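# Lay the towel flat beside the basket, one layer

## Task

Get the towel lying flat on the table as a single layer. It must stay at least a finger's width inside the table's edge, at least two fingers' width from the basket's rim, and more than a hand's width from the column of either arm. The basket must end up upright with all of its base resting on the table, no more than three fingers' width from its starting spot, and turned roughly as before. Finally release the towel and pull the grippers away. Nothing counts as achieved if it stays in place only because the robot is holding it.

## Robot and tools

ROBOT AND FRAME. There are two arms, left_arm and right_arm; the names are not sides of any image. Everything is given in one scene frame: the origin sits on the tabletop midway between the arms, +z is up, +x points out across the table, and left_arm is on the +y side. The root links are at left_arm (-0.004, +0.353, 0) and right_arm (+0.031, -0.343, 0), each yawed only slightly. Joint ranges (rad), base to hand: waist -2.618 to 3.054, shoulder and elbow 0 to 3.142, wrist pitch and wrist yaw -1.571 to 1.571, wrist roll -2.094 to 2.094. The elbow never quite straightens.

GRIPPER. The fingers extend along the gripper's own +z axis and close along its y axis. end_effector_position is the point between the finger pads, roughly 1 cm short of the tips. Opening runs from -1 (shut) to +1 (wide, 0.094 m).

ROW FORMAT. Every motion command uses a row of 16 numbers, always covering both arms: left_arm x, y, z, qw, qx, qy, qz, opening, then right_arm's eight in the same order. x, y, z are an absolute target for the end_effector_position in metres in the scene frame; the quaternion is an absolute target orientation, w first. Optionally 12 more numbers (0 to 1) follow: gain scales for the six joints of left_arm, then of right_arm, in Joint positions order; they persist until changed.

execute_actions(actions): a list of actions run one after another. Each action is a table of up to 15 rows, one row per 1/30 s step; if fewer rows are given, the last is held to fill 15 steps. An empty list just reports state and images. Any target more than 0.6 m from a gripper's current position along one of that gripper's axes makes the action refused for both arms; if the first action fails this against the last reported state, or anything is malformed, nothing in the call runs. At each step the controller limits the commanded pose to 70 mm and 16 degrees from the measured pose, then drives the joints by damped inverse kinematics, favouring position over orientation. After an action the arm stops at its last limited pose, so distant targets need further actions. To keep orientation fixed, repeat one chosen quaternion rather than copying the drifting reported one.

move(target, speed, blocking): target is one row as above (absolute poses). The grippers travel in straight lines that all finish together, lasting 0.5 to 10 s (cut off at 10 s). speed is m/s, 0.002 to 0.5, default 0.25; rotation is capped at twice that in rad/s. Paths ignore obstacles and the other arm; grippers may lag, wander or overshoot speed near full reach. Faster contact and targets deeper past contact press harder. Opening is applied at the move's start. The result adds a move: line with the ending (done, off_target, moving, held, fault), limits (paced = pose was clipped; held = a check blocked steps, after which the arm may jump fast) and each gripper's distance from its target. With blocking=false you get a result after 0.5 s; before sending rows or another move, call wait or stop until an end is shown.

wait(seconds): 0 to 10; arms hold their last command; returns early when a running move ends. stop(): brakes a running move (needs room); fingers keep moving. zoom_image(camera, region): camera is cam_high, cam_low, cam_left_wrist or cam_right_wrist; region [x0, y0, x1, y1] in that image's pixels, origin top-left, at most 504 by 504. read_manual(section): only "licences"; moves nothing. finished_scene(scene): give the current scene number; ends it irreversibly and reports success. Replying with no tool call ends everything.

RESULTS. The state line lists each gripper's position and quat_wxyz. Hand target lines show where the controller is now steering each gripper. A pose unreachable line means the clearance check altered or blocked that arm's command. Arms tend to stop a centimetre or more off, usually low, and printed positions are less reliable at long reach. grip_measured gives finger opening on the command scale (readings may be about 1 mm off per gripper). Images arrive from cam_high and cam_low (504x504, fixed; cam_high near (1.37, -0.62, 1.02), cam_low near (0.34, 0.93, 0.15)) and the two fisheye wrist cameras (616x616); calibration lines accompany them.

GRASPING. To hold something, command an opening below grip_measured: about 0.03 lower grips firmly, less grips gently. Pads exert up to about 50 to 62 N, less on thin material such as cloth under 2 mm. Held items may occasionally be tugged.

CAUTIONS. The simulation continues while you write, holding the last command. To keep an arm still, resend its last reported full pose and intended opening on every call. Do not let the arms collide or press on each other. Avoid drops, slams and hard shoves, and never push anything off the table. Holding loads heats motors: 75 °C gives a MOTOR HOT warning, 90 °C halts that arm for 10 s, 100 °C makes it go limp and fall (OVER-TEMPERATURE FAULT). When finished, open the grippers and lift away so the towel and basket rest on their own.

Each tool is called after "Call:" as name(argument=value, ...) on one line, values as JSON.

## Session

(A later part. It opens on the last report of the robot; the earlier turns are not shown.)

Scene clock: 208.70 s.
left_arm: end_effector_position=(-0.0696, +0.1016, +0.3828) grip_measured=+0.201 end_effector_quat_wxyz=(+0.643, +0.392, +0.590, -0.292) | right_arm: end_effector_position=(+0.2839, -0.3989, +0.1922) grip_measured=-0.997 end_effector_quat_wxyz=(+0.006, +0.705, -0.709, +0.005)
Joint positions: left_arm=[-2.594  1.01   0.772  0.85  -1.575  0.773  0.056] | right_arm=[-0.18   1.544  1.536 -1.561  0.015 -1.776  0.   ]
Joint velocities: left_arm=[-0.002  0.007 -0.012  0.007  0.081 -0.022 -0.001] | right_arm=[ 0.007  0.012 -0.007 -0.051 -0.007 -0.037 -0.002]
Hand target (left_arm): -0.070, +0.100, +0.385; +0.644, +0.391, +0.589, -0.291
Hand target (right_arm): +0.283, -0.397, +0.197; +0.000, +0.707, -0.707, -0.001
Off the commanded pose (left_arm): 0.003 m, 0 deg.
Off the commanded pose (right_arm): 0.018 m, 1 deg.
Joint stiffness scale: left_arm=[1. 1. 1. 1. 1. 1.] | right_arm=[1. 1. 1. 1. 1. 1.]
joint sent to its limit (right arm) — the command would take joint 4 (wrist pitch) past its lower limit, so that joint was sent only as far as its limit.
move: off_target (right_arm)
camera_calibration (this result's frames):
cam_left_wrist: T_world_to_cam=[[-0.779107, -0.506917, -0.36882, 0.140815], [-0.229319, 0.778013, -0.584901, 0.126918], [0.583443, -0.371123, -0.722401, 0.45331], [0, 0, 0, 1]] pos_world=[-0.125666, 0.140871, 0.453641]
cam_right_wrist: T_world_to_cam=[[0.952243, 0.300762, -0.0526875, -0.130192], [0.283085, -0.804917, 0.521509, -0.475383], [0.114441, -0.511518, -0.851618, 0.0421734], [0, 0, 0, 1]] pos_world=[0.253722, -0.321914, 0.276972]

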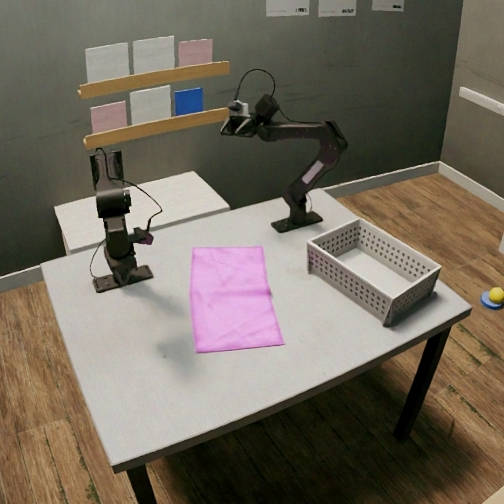

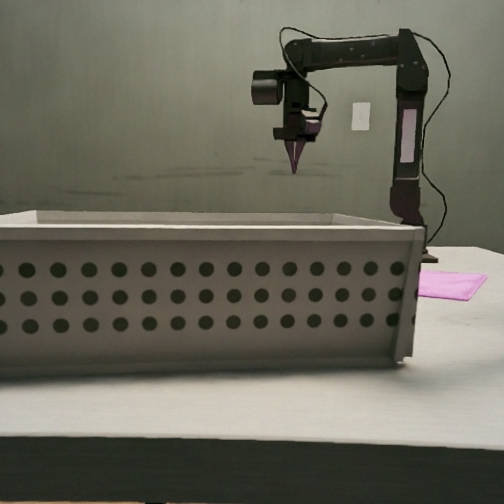

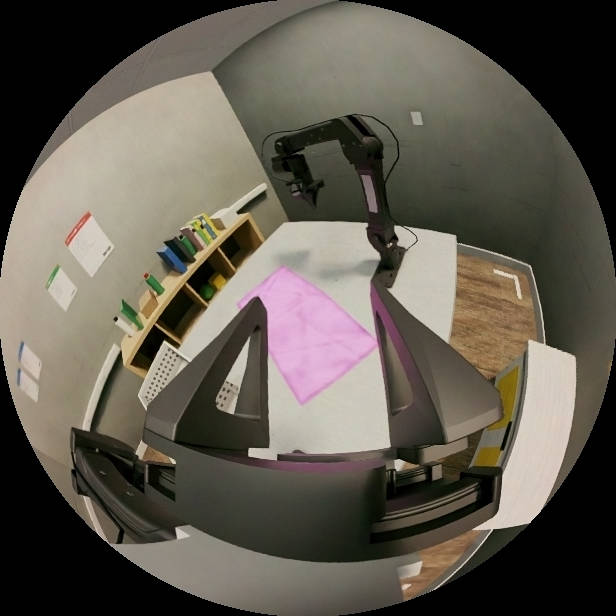

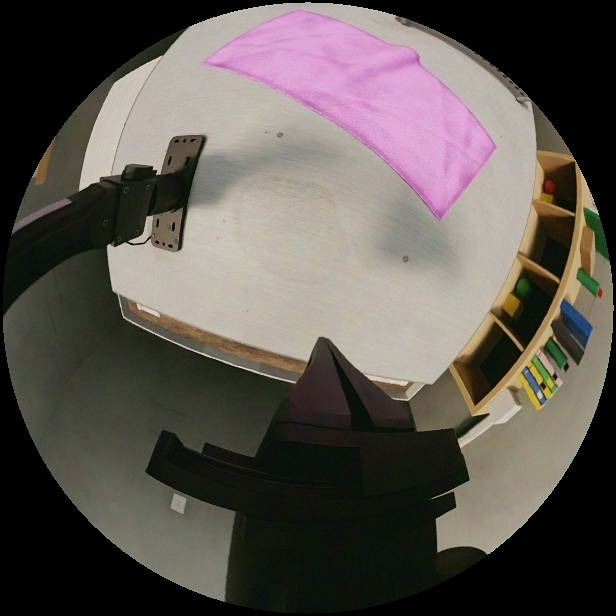

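Call:
move(target=[-0.07,0.10,0.385,0.643,0.392,0.589,-0.291,0.2,0.09,0.118,0.06,0,0.47,-0.88,0,-1], speed=0.3)

Call:
move(target=[-0.07,0.10,0.385,0.643,0.392,0.589,-0.291,0.2,0.09,0.115,-0.005,0,0.47,-0.88,0,-1], speed=0.04)

Call:
move(target=[-0.07,0.10,0.385,0.643,0.392,0.589,-0.291,0.2,0.035,0.085,-0.01,0,0.47,-0.88,0,-1], speed=0.02)

Call:
move(target=[-0.07,0.10,0.385,0.643,0.392,0.589,-0.291,0.2,0.06,0.07,0.08,0,0.47,-0.88,0,-1], speed=0.1)

Call:
move(target=[-0.07,0.10,0.385,0.643,0.392,0.589,-0.291,0.2,0.3,-0.40,0.2,0,0.707,-0.707,0,-1], speed=0.3)

Call:
zoom_image(camera="cam_high", region=[160, 220, 340, 380])

Call:
zoom_image(camera="cam_right_wrist", region=[190, 0, 520, 240])

Scene clock: 231.27 s.
left_arm: end_effector_position=(-0.0696, +0.1016, +0.3828) grip_measured=+0.201 end_effector_quat_wxyz=(+0.643, +0.392, +0.590, -0.292) | right_arm: end_effector_position=(+0.1026, +0.1115, +0.0608) grip_measured=-0.997 end_effector_quat_wxyz=(+0.006, -0.476, +0.880, -0.010)
Joint positions: left_arm=[-2.594  1.01   0.772  0.85  -1.575  0.773  0.056] | right_arm=[ 1.453  2.377  2.167 -1.371  0.022  0.431  0.   ]
Joint velocities: left_arm=[ 0.002  0.002  0.012 -0.037  0.007 -0.037  0.001] | right_arm=[-0.012 -0.002  0.002 -0.095  0.022 -0.007  0.   ]
Hand target (left_arm): -0.070, +0.100, +0.385; +0.644, +0.391, +0.589, -0.291
Hand target (right_arm): +0.106, +0.114, +0.063; +0.011, -0.471, +0.882, -0.011
Off the commanded pose (left_arm): 0.003 m, 0 deg.
Off the commanded pose (right_arm): 0.014 m, 2 deg.
Joint stiffness scale: left_arm=[1. 1. 1. 1. 1. 1.] | right_arm=[1. 1. 1. 1. 1. 1.]
move: off_target (right_arm)
camera_calibration (this result's frames):
cam_left_wrist: T_world_to_cam=[[-0.779107, -0.506917, -0.36882, 0.140815], [-0.229319, 0.778013, -0.584901, 0.126918], [0.583443, -0.371123, -0.722401, 0.45331], [0, 0, 0, 1]] pos_world=[-0.125666, 0.140871, 0.453641]
cam_right_wrist: T_world_to_cam=[[0.964148, -0.264335, -0.0233762, -0.0579874], [-0.214936, -0.829547, 0.515416, 0.109497], [-0.155634, -0.491913, -0.856621, 0.237883], [0, 0, 0, 1]] pos_world=[0.116466, 0.192522, 0.145983]

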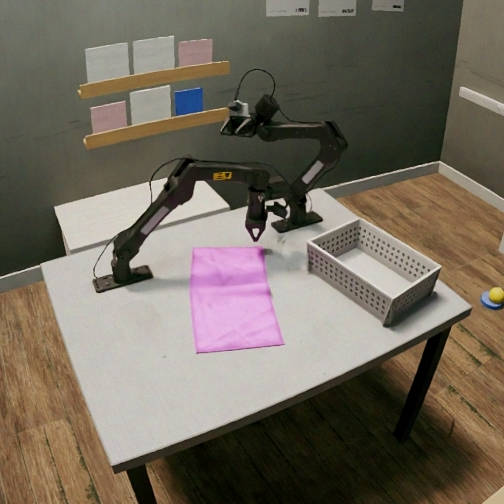

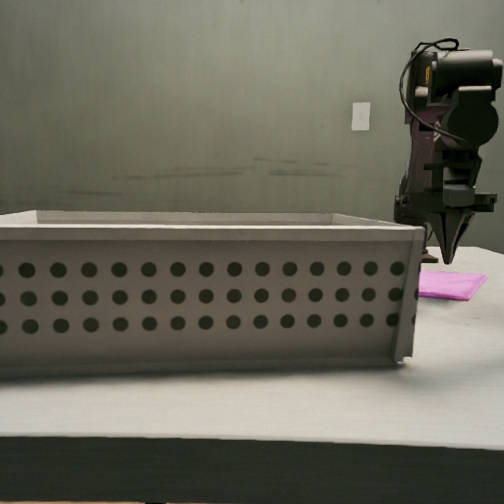

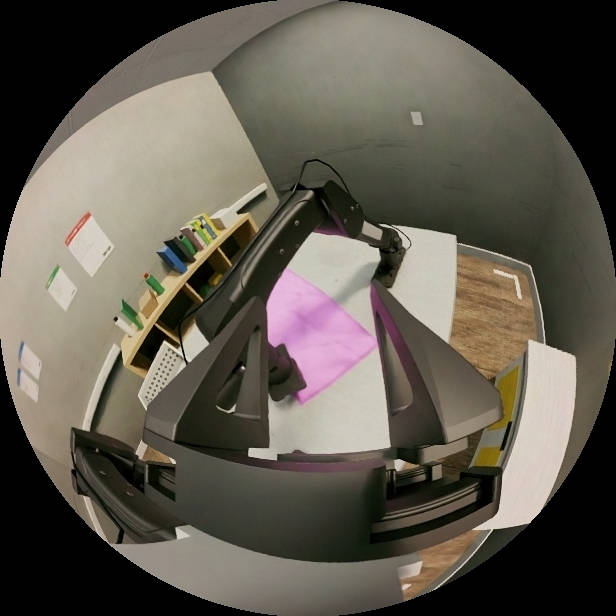

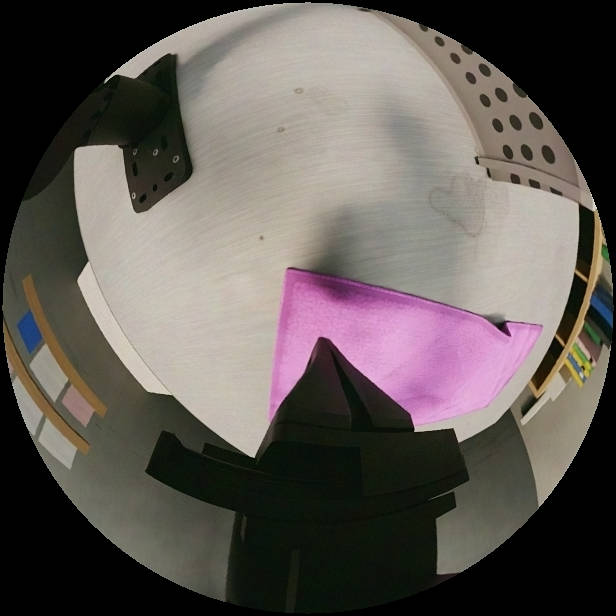

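Scene clock: 233.17 s.
left_arm: end_effector_position=(-0.0696, +0.1016, +0.3828) grip_measured=+0.201 end_effector_quat_wxyz=(+0.643, +0.392, +0.590, -0.292) | right_arm: end_effector_position=(+0.0980, +0.1121, +0.0177) grip_measured=-0.997 end_effector_quat_wxyz=(+0.006, -0.468, +0.884, -0.002)
Joint positions: left_arm=[-2.594  1.01   0.772  0.85  -1.575  0.773  0.056] | right_arm=[ 1.459  2.373  1.99  -1.184  0.012  0.454  0.   ]
Joint velocities: left_arm=[-0.002 -0.022  0.007 -0.007 -0.022 -0.051  0.   ] | right_arm=[-0.012 -0.007 -0.007 -0.066 -0.007  0.022  0.001]
Hand target (left_arm): -0.070, +0.100, +0.385; +0.644, +0.391, +0.589, -0.291
Hand target (right_arm): +0.090, +0.114, -0.004; -0.000, -0.471, +0.882, -0.001
Off the commanded pose (left_arm): 0.003 m, 0 deg.
Off the commanded pose (right_arm): 0.024 m, 1 deg.
Joint stiffness scale: left_arm=[1. 1. 1. 1. 1. 1.] | right_arm=[1. 1. 1. 1. 1. 1.]
move: off_target (right_arm)
camera_calibration (this result's frames):
cam_left_wrist: T_world_to_cam=[[-0.779107, -0.506917, -0.36882, 0.140815], [-0.229319, 0.778013, -0.584901, 0.126918], [0.583443, -0.371123, -0.722401, 0.45331], [0, 0, 0, 1]] pos_world=[-0.125666, 0.140871, 0.453641]
cam_right_wrist: T_world_to_cam=[[0.959341, -0.280101, -0.0347678, -0.0520212], [-0.224874, -0.832947, 0.5056, 0.132804], [-0.170579, -0.477224, -0.862067, 0.200441], [0, 0, 0, 1]] pos_world=[0.113961, 0.191703, 0.103839]

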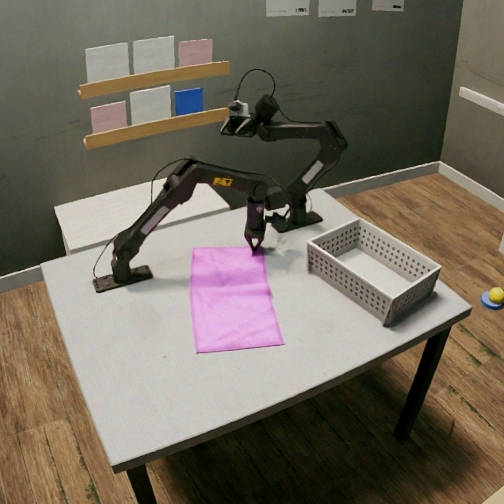

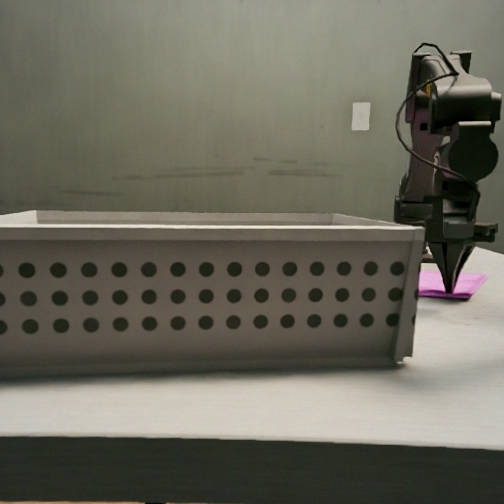

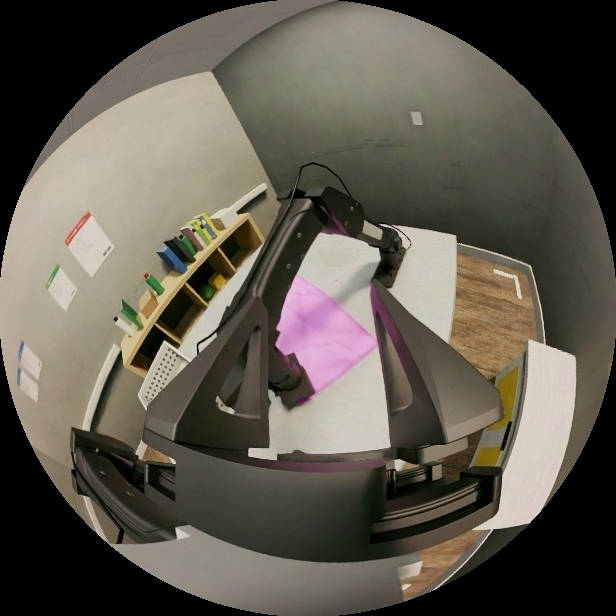

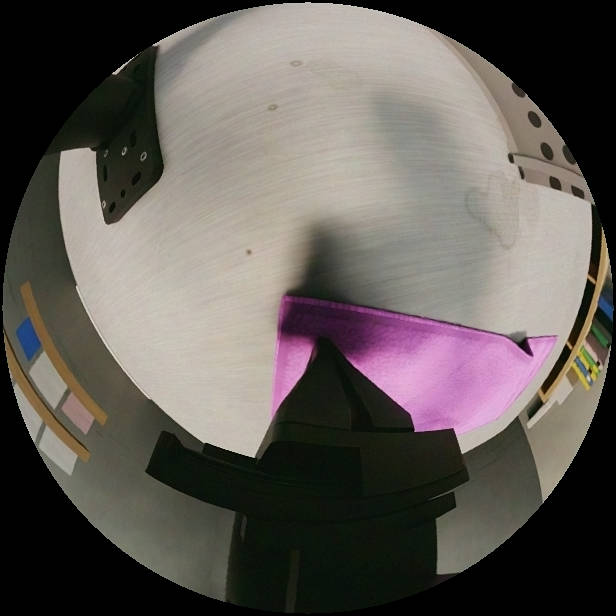

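Scene clock: 237.17 s.
left_arm: end_effector_position=(-0.0696, +0.1016, +0.3828) grip_measured=+0.201 end_effector_quat_wxyz=(+0.643, +0.392, +0.590, -0.292) | right_arm: end_effector_position=(+0.0655, +0.1064, +0.0170) grip_measured=-0.997 end_effector_quat_wxyz=(+0.060, -0.457, +0.887, +0.018)
Joint positions: left_arm=[-2.594  1.01   0.772  0.85  -1.575  0.773  0.056] | right_arm=[ 1.557  2.24   1.751 -0.991  0.085  0.571  0.   ]
Joint velocities: left_arm=[ 0.002 -0.027  0.002  0.081 -0.007 -0.022  0.001] | right_arm=[-0.017  0.002 -0.017  0.022  0.007  0.007 -0.   ]
Hand target (left_arm): -0.070, +0.100, +0.385; +0.644, +0.391, +0.589, -0.291
Hand target (right_arm): +0.037, +0.085, -0.008; +0.002, -0.469, +0.883, -0.002
Off the commanded pose (left_arm): 0.003 m, 0 deg.
Off the commanded pose (right_arm): 0.046 m, 7 deg.
Joint stiffness scale: left_arm=[1. 1. 1. 1. 1. 1.] | right_arm=[1. 1. 1. 1. 1. 1.]
move: off_target (right_arm)
camera_calibration (this result's frames):
cam_left_wrist: T_world_to_cam=[[-0.779107, -0.506917, -0.36882, 0.140815], [-0.229319, 0.778013, -0.584901, 0.126918], [0.583443, -0.371123, -0.722401, 0.45331], [0, 0, 0, 1]] pos_world=[-0.125666, 0.140871, 0.453641]
cam_right_wrist: T_world_to_cam=[[0.953676, -0.30058, 0.0123685, -0.0206888], [-0.278697, -0.867273, 0.412512, 0.129883], [-0.113266, -0.39685, -0.910868, 0.180146], [0, 0, 0, 1]] pos_world=[0.076333, 0.177917, 0.110767]

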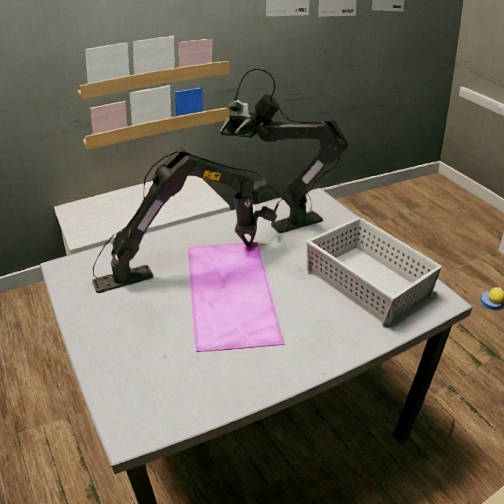

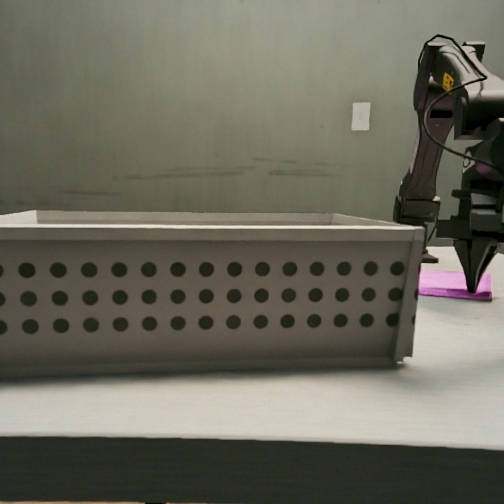

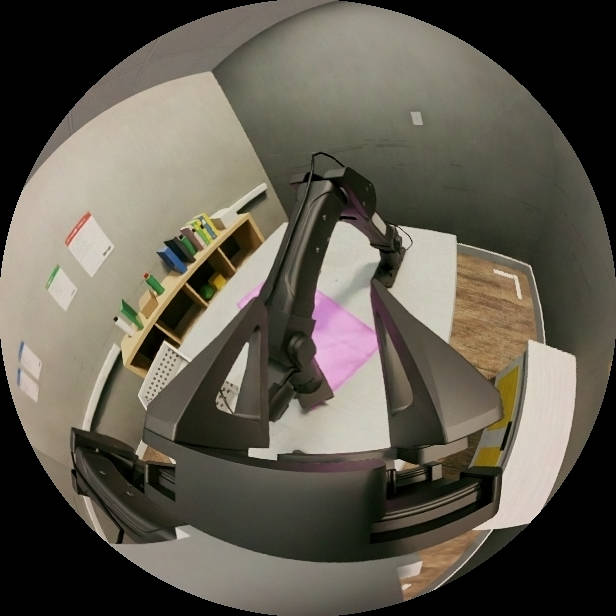

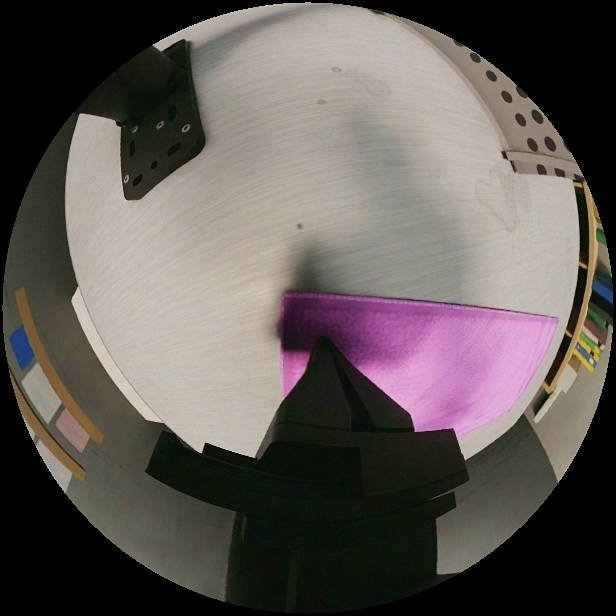

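Scene clock: 238.50 s.
left_arm: end_effector_position=(-0.0696, +0.1016, +0.3828) grip_measured=+0.201 end_effector_quat_wxyz=(+0.643, +0.392, +0.590, -0.292) | right_arm: end_effector_position=(+0.0566, +0.0653, +0.0687) grip_measured=-0.997 end_effector_quat_wxyz=(-0.005, -0.473, +0.881, -0.012)
Joint positions: left_arm=[-2.594  1.01   0.772  0.85  -1.575  0.773  0.056] | right_arm=[ 1.539  2.15   1.82  -1.267  0.003  0.523  0.   ]
Joint velocities: left_arm=[ 0.002 -0.002 -0.002 -0.007  0.007  0.037 -0.   ] | right_arm=[-0.012 -0.007 -0.007 -0.037 -0.051 -0.022  0.   ]
Hand target (left_arm): -0.070, +0.100, +0.385; +0.644, +0.391, +0.589, -0.291
Hand target (right_arm): +0.059, +0.070, +0.080; -0.000, -0.472, +0.882, +0.001
Off the commanded pose (left_arm): 0.003 m, 0 deg.
Off the commanded pose (right_arm): 0.013 m, 1 deg.
Joint stiffness scale: left_arm=[1. 1. 1. 1. 1. 1.] | right_arm=[1. 1. 1. 1. 1. 1.]
move: off_target (right_arm)
camera_calibration (this result's frames):
cam_left_wrist: T_world_to_cam=[[-0.779107, -0.506917, -0.36882, 0.140815], [-0.229319, 0.778013, -0.584901, 0.126918], [0.583443, -0.371123, -0.722401, 0.45331], [0, 0, 0, 1]] pos_world=[-0.125666, 0.140871, 0.453641]
cam_right_wrist: T_world_to_cam=[[0.961848, -0.270912, -0.0381507, -0.0240872], [-0.210339, -0.82144, 0.530088, 0.0554576], [-0.174946, -0.50184, -0.847084, 0.2159], [0, 0, 0, 1]] pos_world=[0.0726038, 0.147377, 0.152569]

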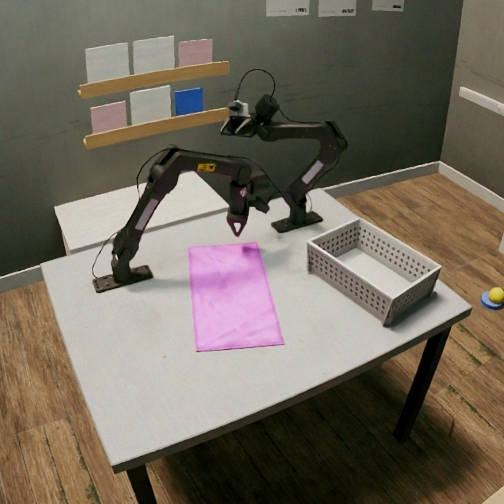

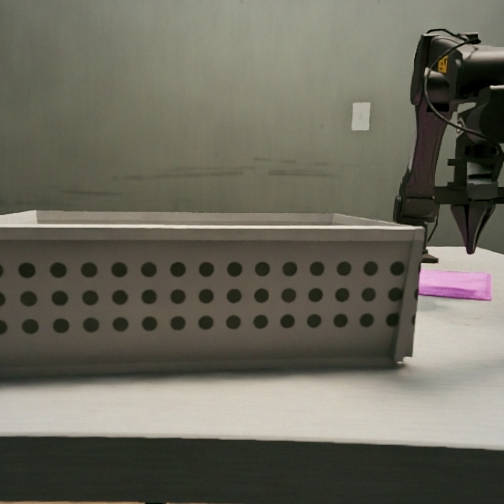

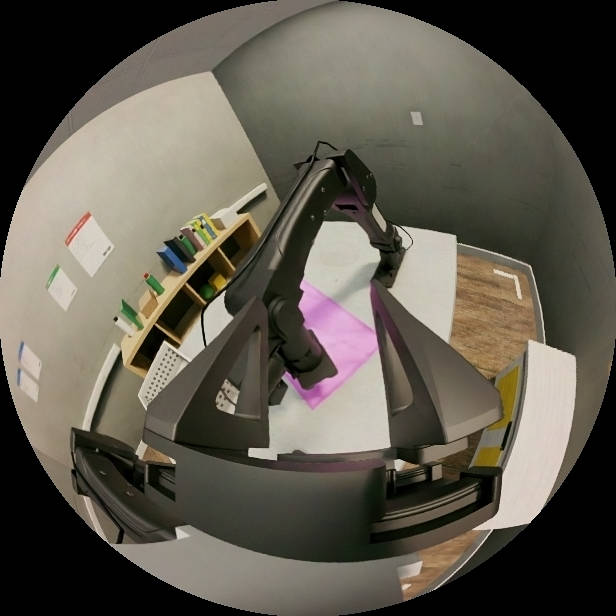

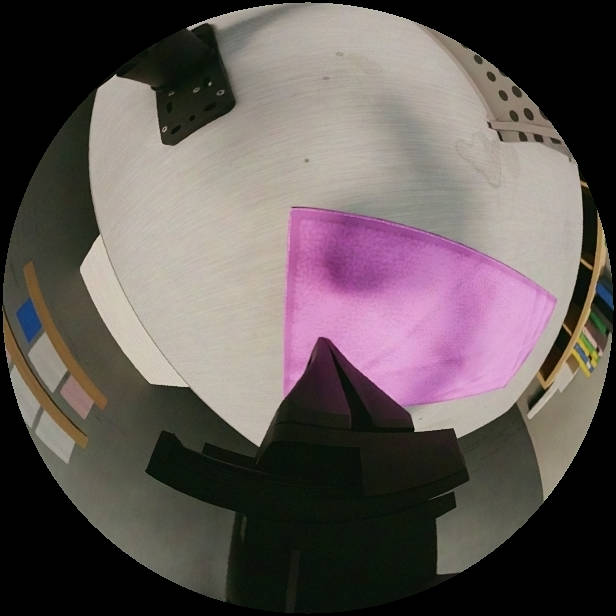

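Scene clock: 241.07 s.
left_arm: end_effector_position=(-0.0696, +0.1016, +0.3828) grip_measured=+0.201 end_effector_quat_wxyz=(+0.643, +0.392, +0.590, -0.292) | right_arm: end_effector_position=(+0.2842, -0.3987, +0.1924) grip_measured=-0.997 end_effector_quat_wxyz=(+0.006, +0.705, -0.709, +0.005)
Joint positions: left_arm=[-2.594  1.01   0.772  0.85  -1.575  0.773  0.056] | right_arm=[-0.179  1.544  1.537 -1.561  0.015 -1.775  0.   ]
Joint velocities: left_arm=[-0.012 -0.017 -0.002 -0.051 -0.007 -0.022  0.001] | right_arm=[-0.007  0.007 -0.002  0.037 -0.022  0.022 -0.   ]
Hand target (left_arm): -0.070, +0.100, +0.385; +0.644, +0.391, +0.589, -0.291
Hand target (right_arm): +0.284, -0.396, +0.197; -0.000, +0.707, -0.707, -0.001
Off the commanded pose (left_arm): 0.003 m, 0 deg.
Off the commanded pose (right_arm): 0.018 m, 1 deg.
Joint stiffness scale: left_arm=[1. 1. 1. 1. 1. 1.] | right_arm=[1. 1. 1. 1. 1. 1.]
joint sent to its limit (right arm) — the command would take joint 4 (wrist pitch) past its lower limit, so that joint was sent only as far as its limit.
move: off_target (right_arm)
camera_calibration (this result's frames):
cam_left_wrist: T_world_to_cam=[[-0.779107, -0.506917, -0.36882, 0.140815], [-0.229319, 0.778013, -0.584901, 0.126918], [0.583443, -0.371123, -0.722401, 0.45331], [0, 0, 0, 1]] pos_world=[-0.125666, 0.140871, 0.453641]
cam_right_wrist: T_world_to_cam=[[0.952401, 0.300411, -0.0518204, -0.130879], [0.282339, -0.805136, 0.521576, -0.475286], [0.114965, -0.51138, -0.85163, 0.0423151], [0, 0, 0, 1]] pos_world=[0.253977, -0.321713, 0.277152]

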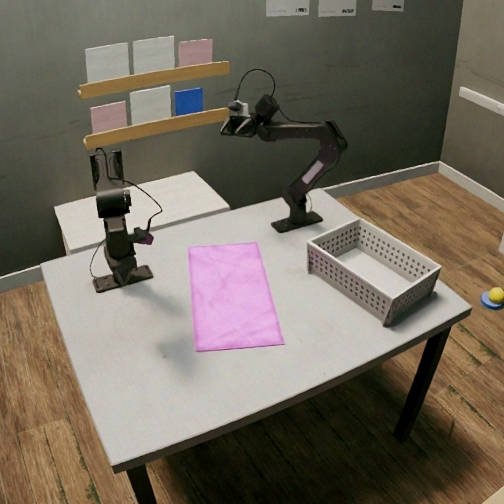

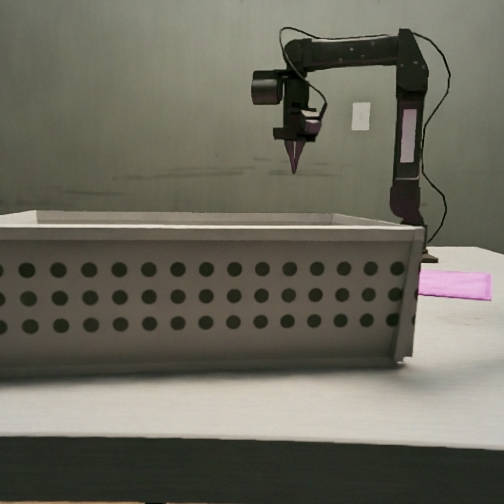

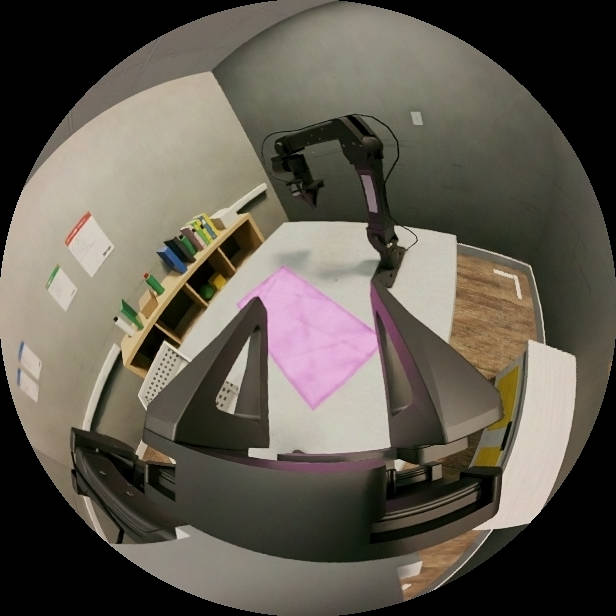

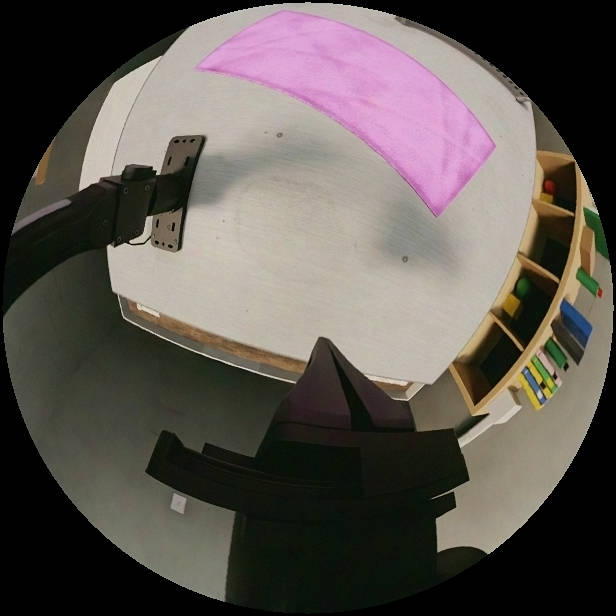

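Region (160, 220, 340, 380) of cam_high's 504x504 image, scaled by 2.800, with more detail than that image has.

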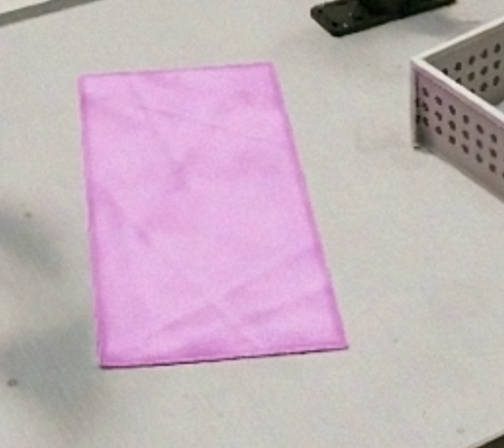

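Region (190, 0, 520, 240) of cam_right_wrist's 616x616 image, scaled by 1.527, with more detail than that image has; it fills the top 367 rows of this view, and the rest is white.

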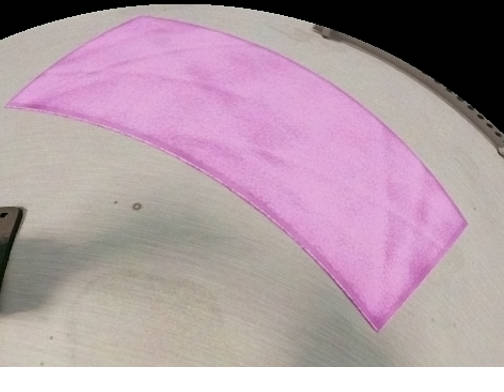

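Call:
finished_scene(scene=1)

The scene is finished: the task was done.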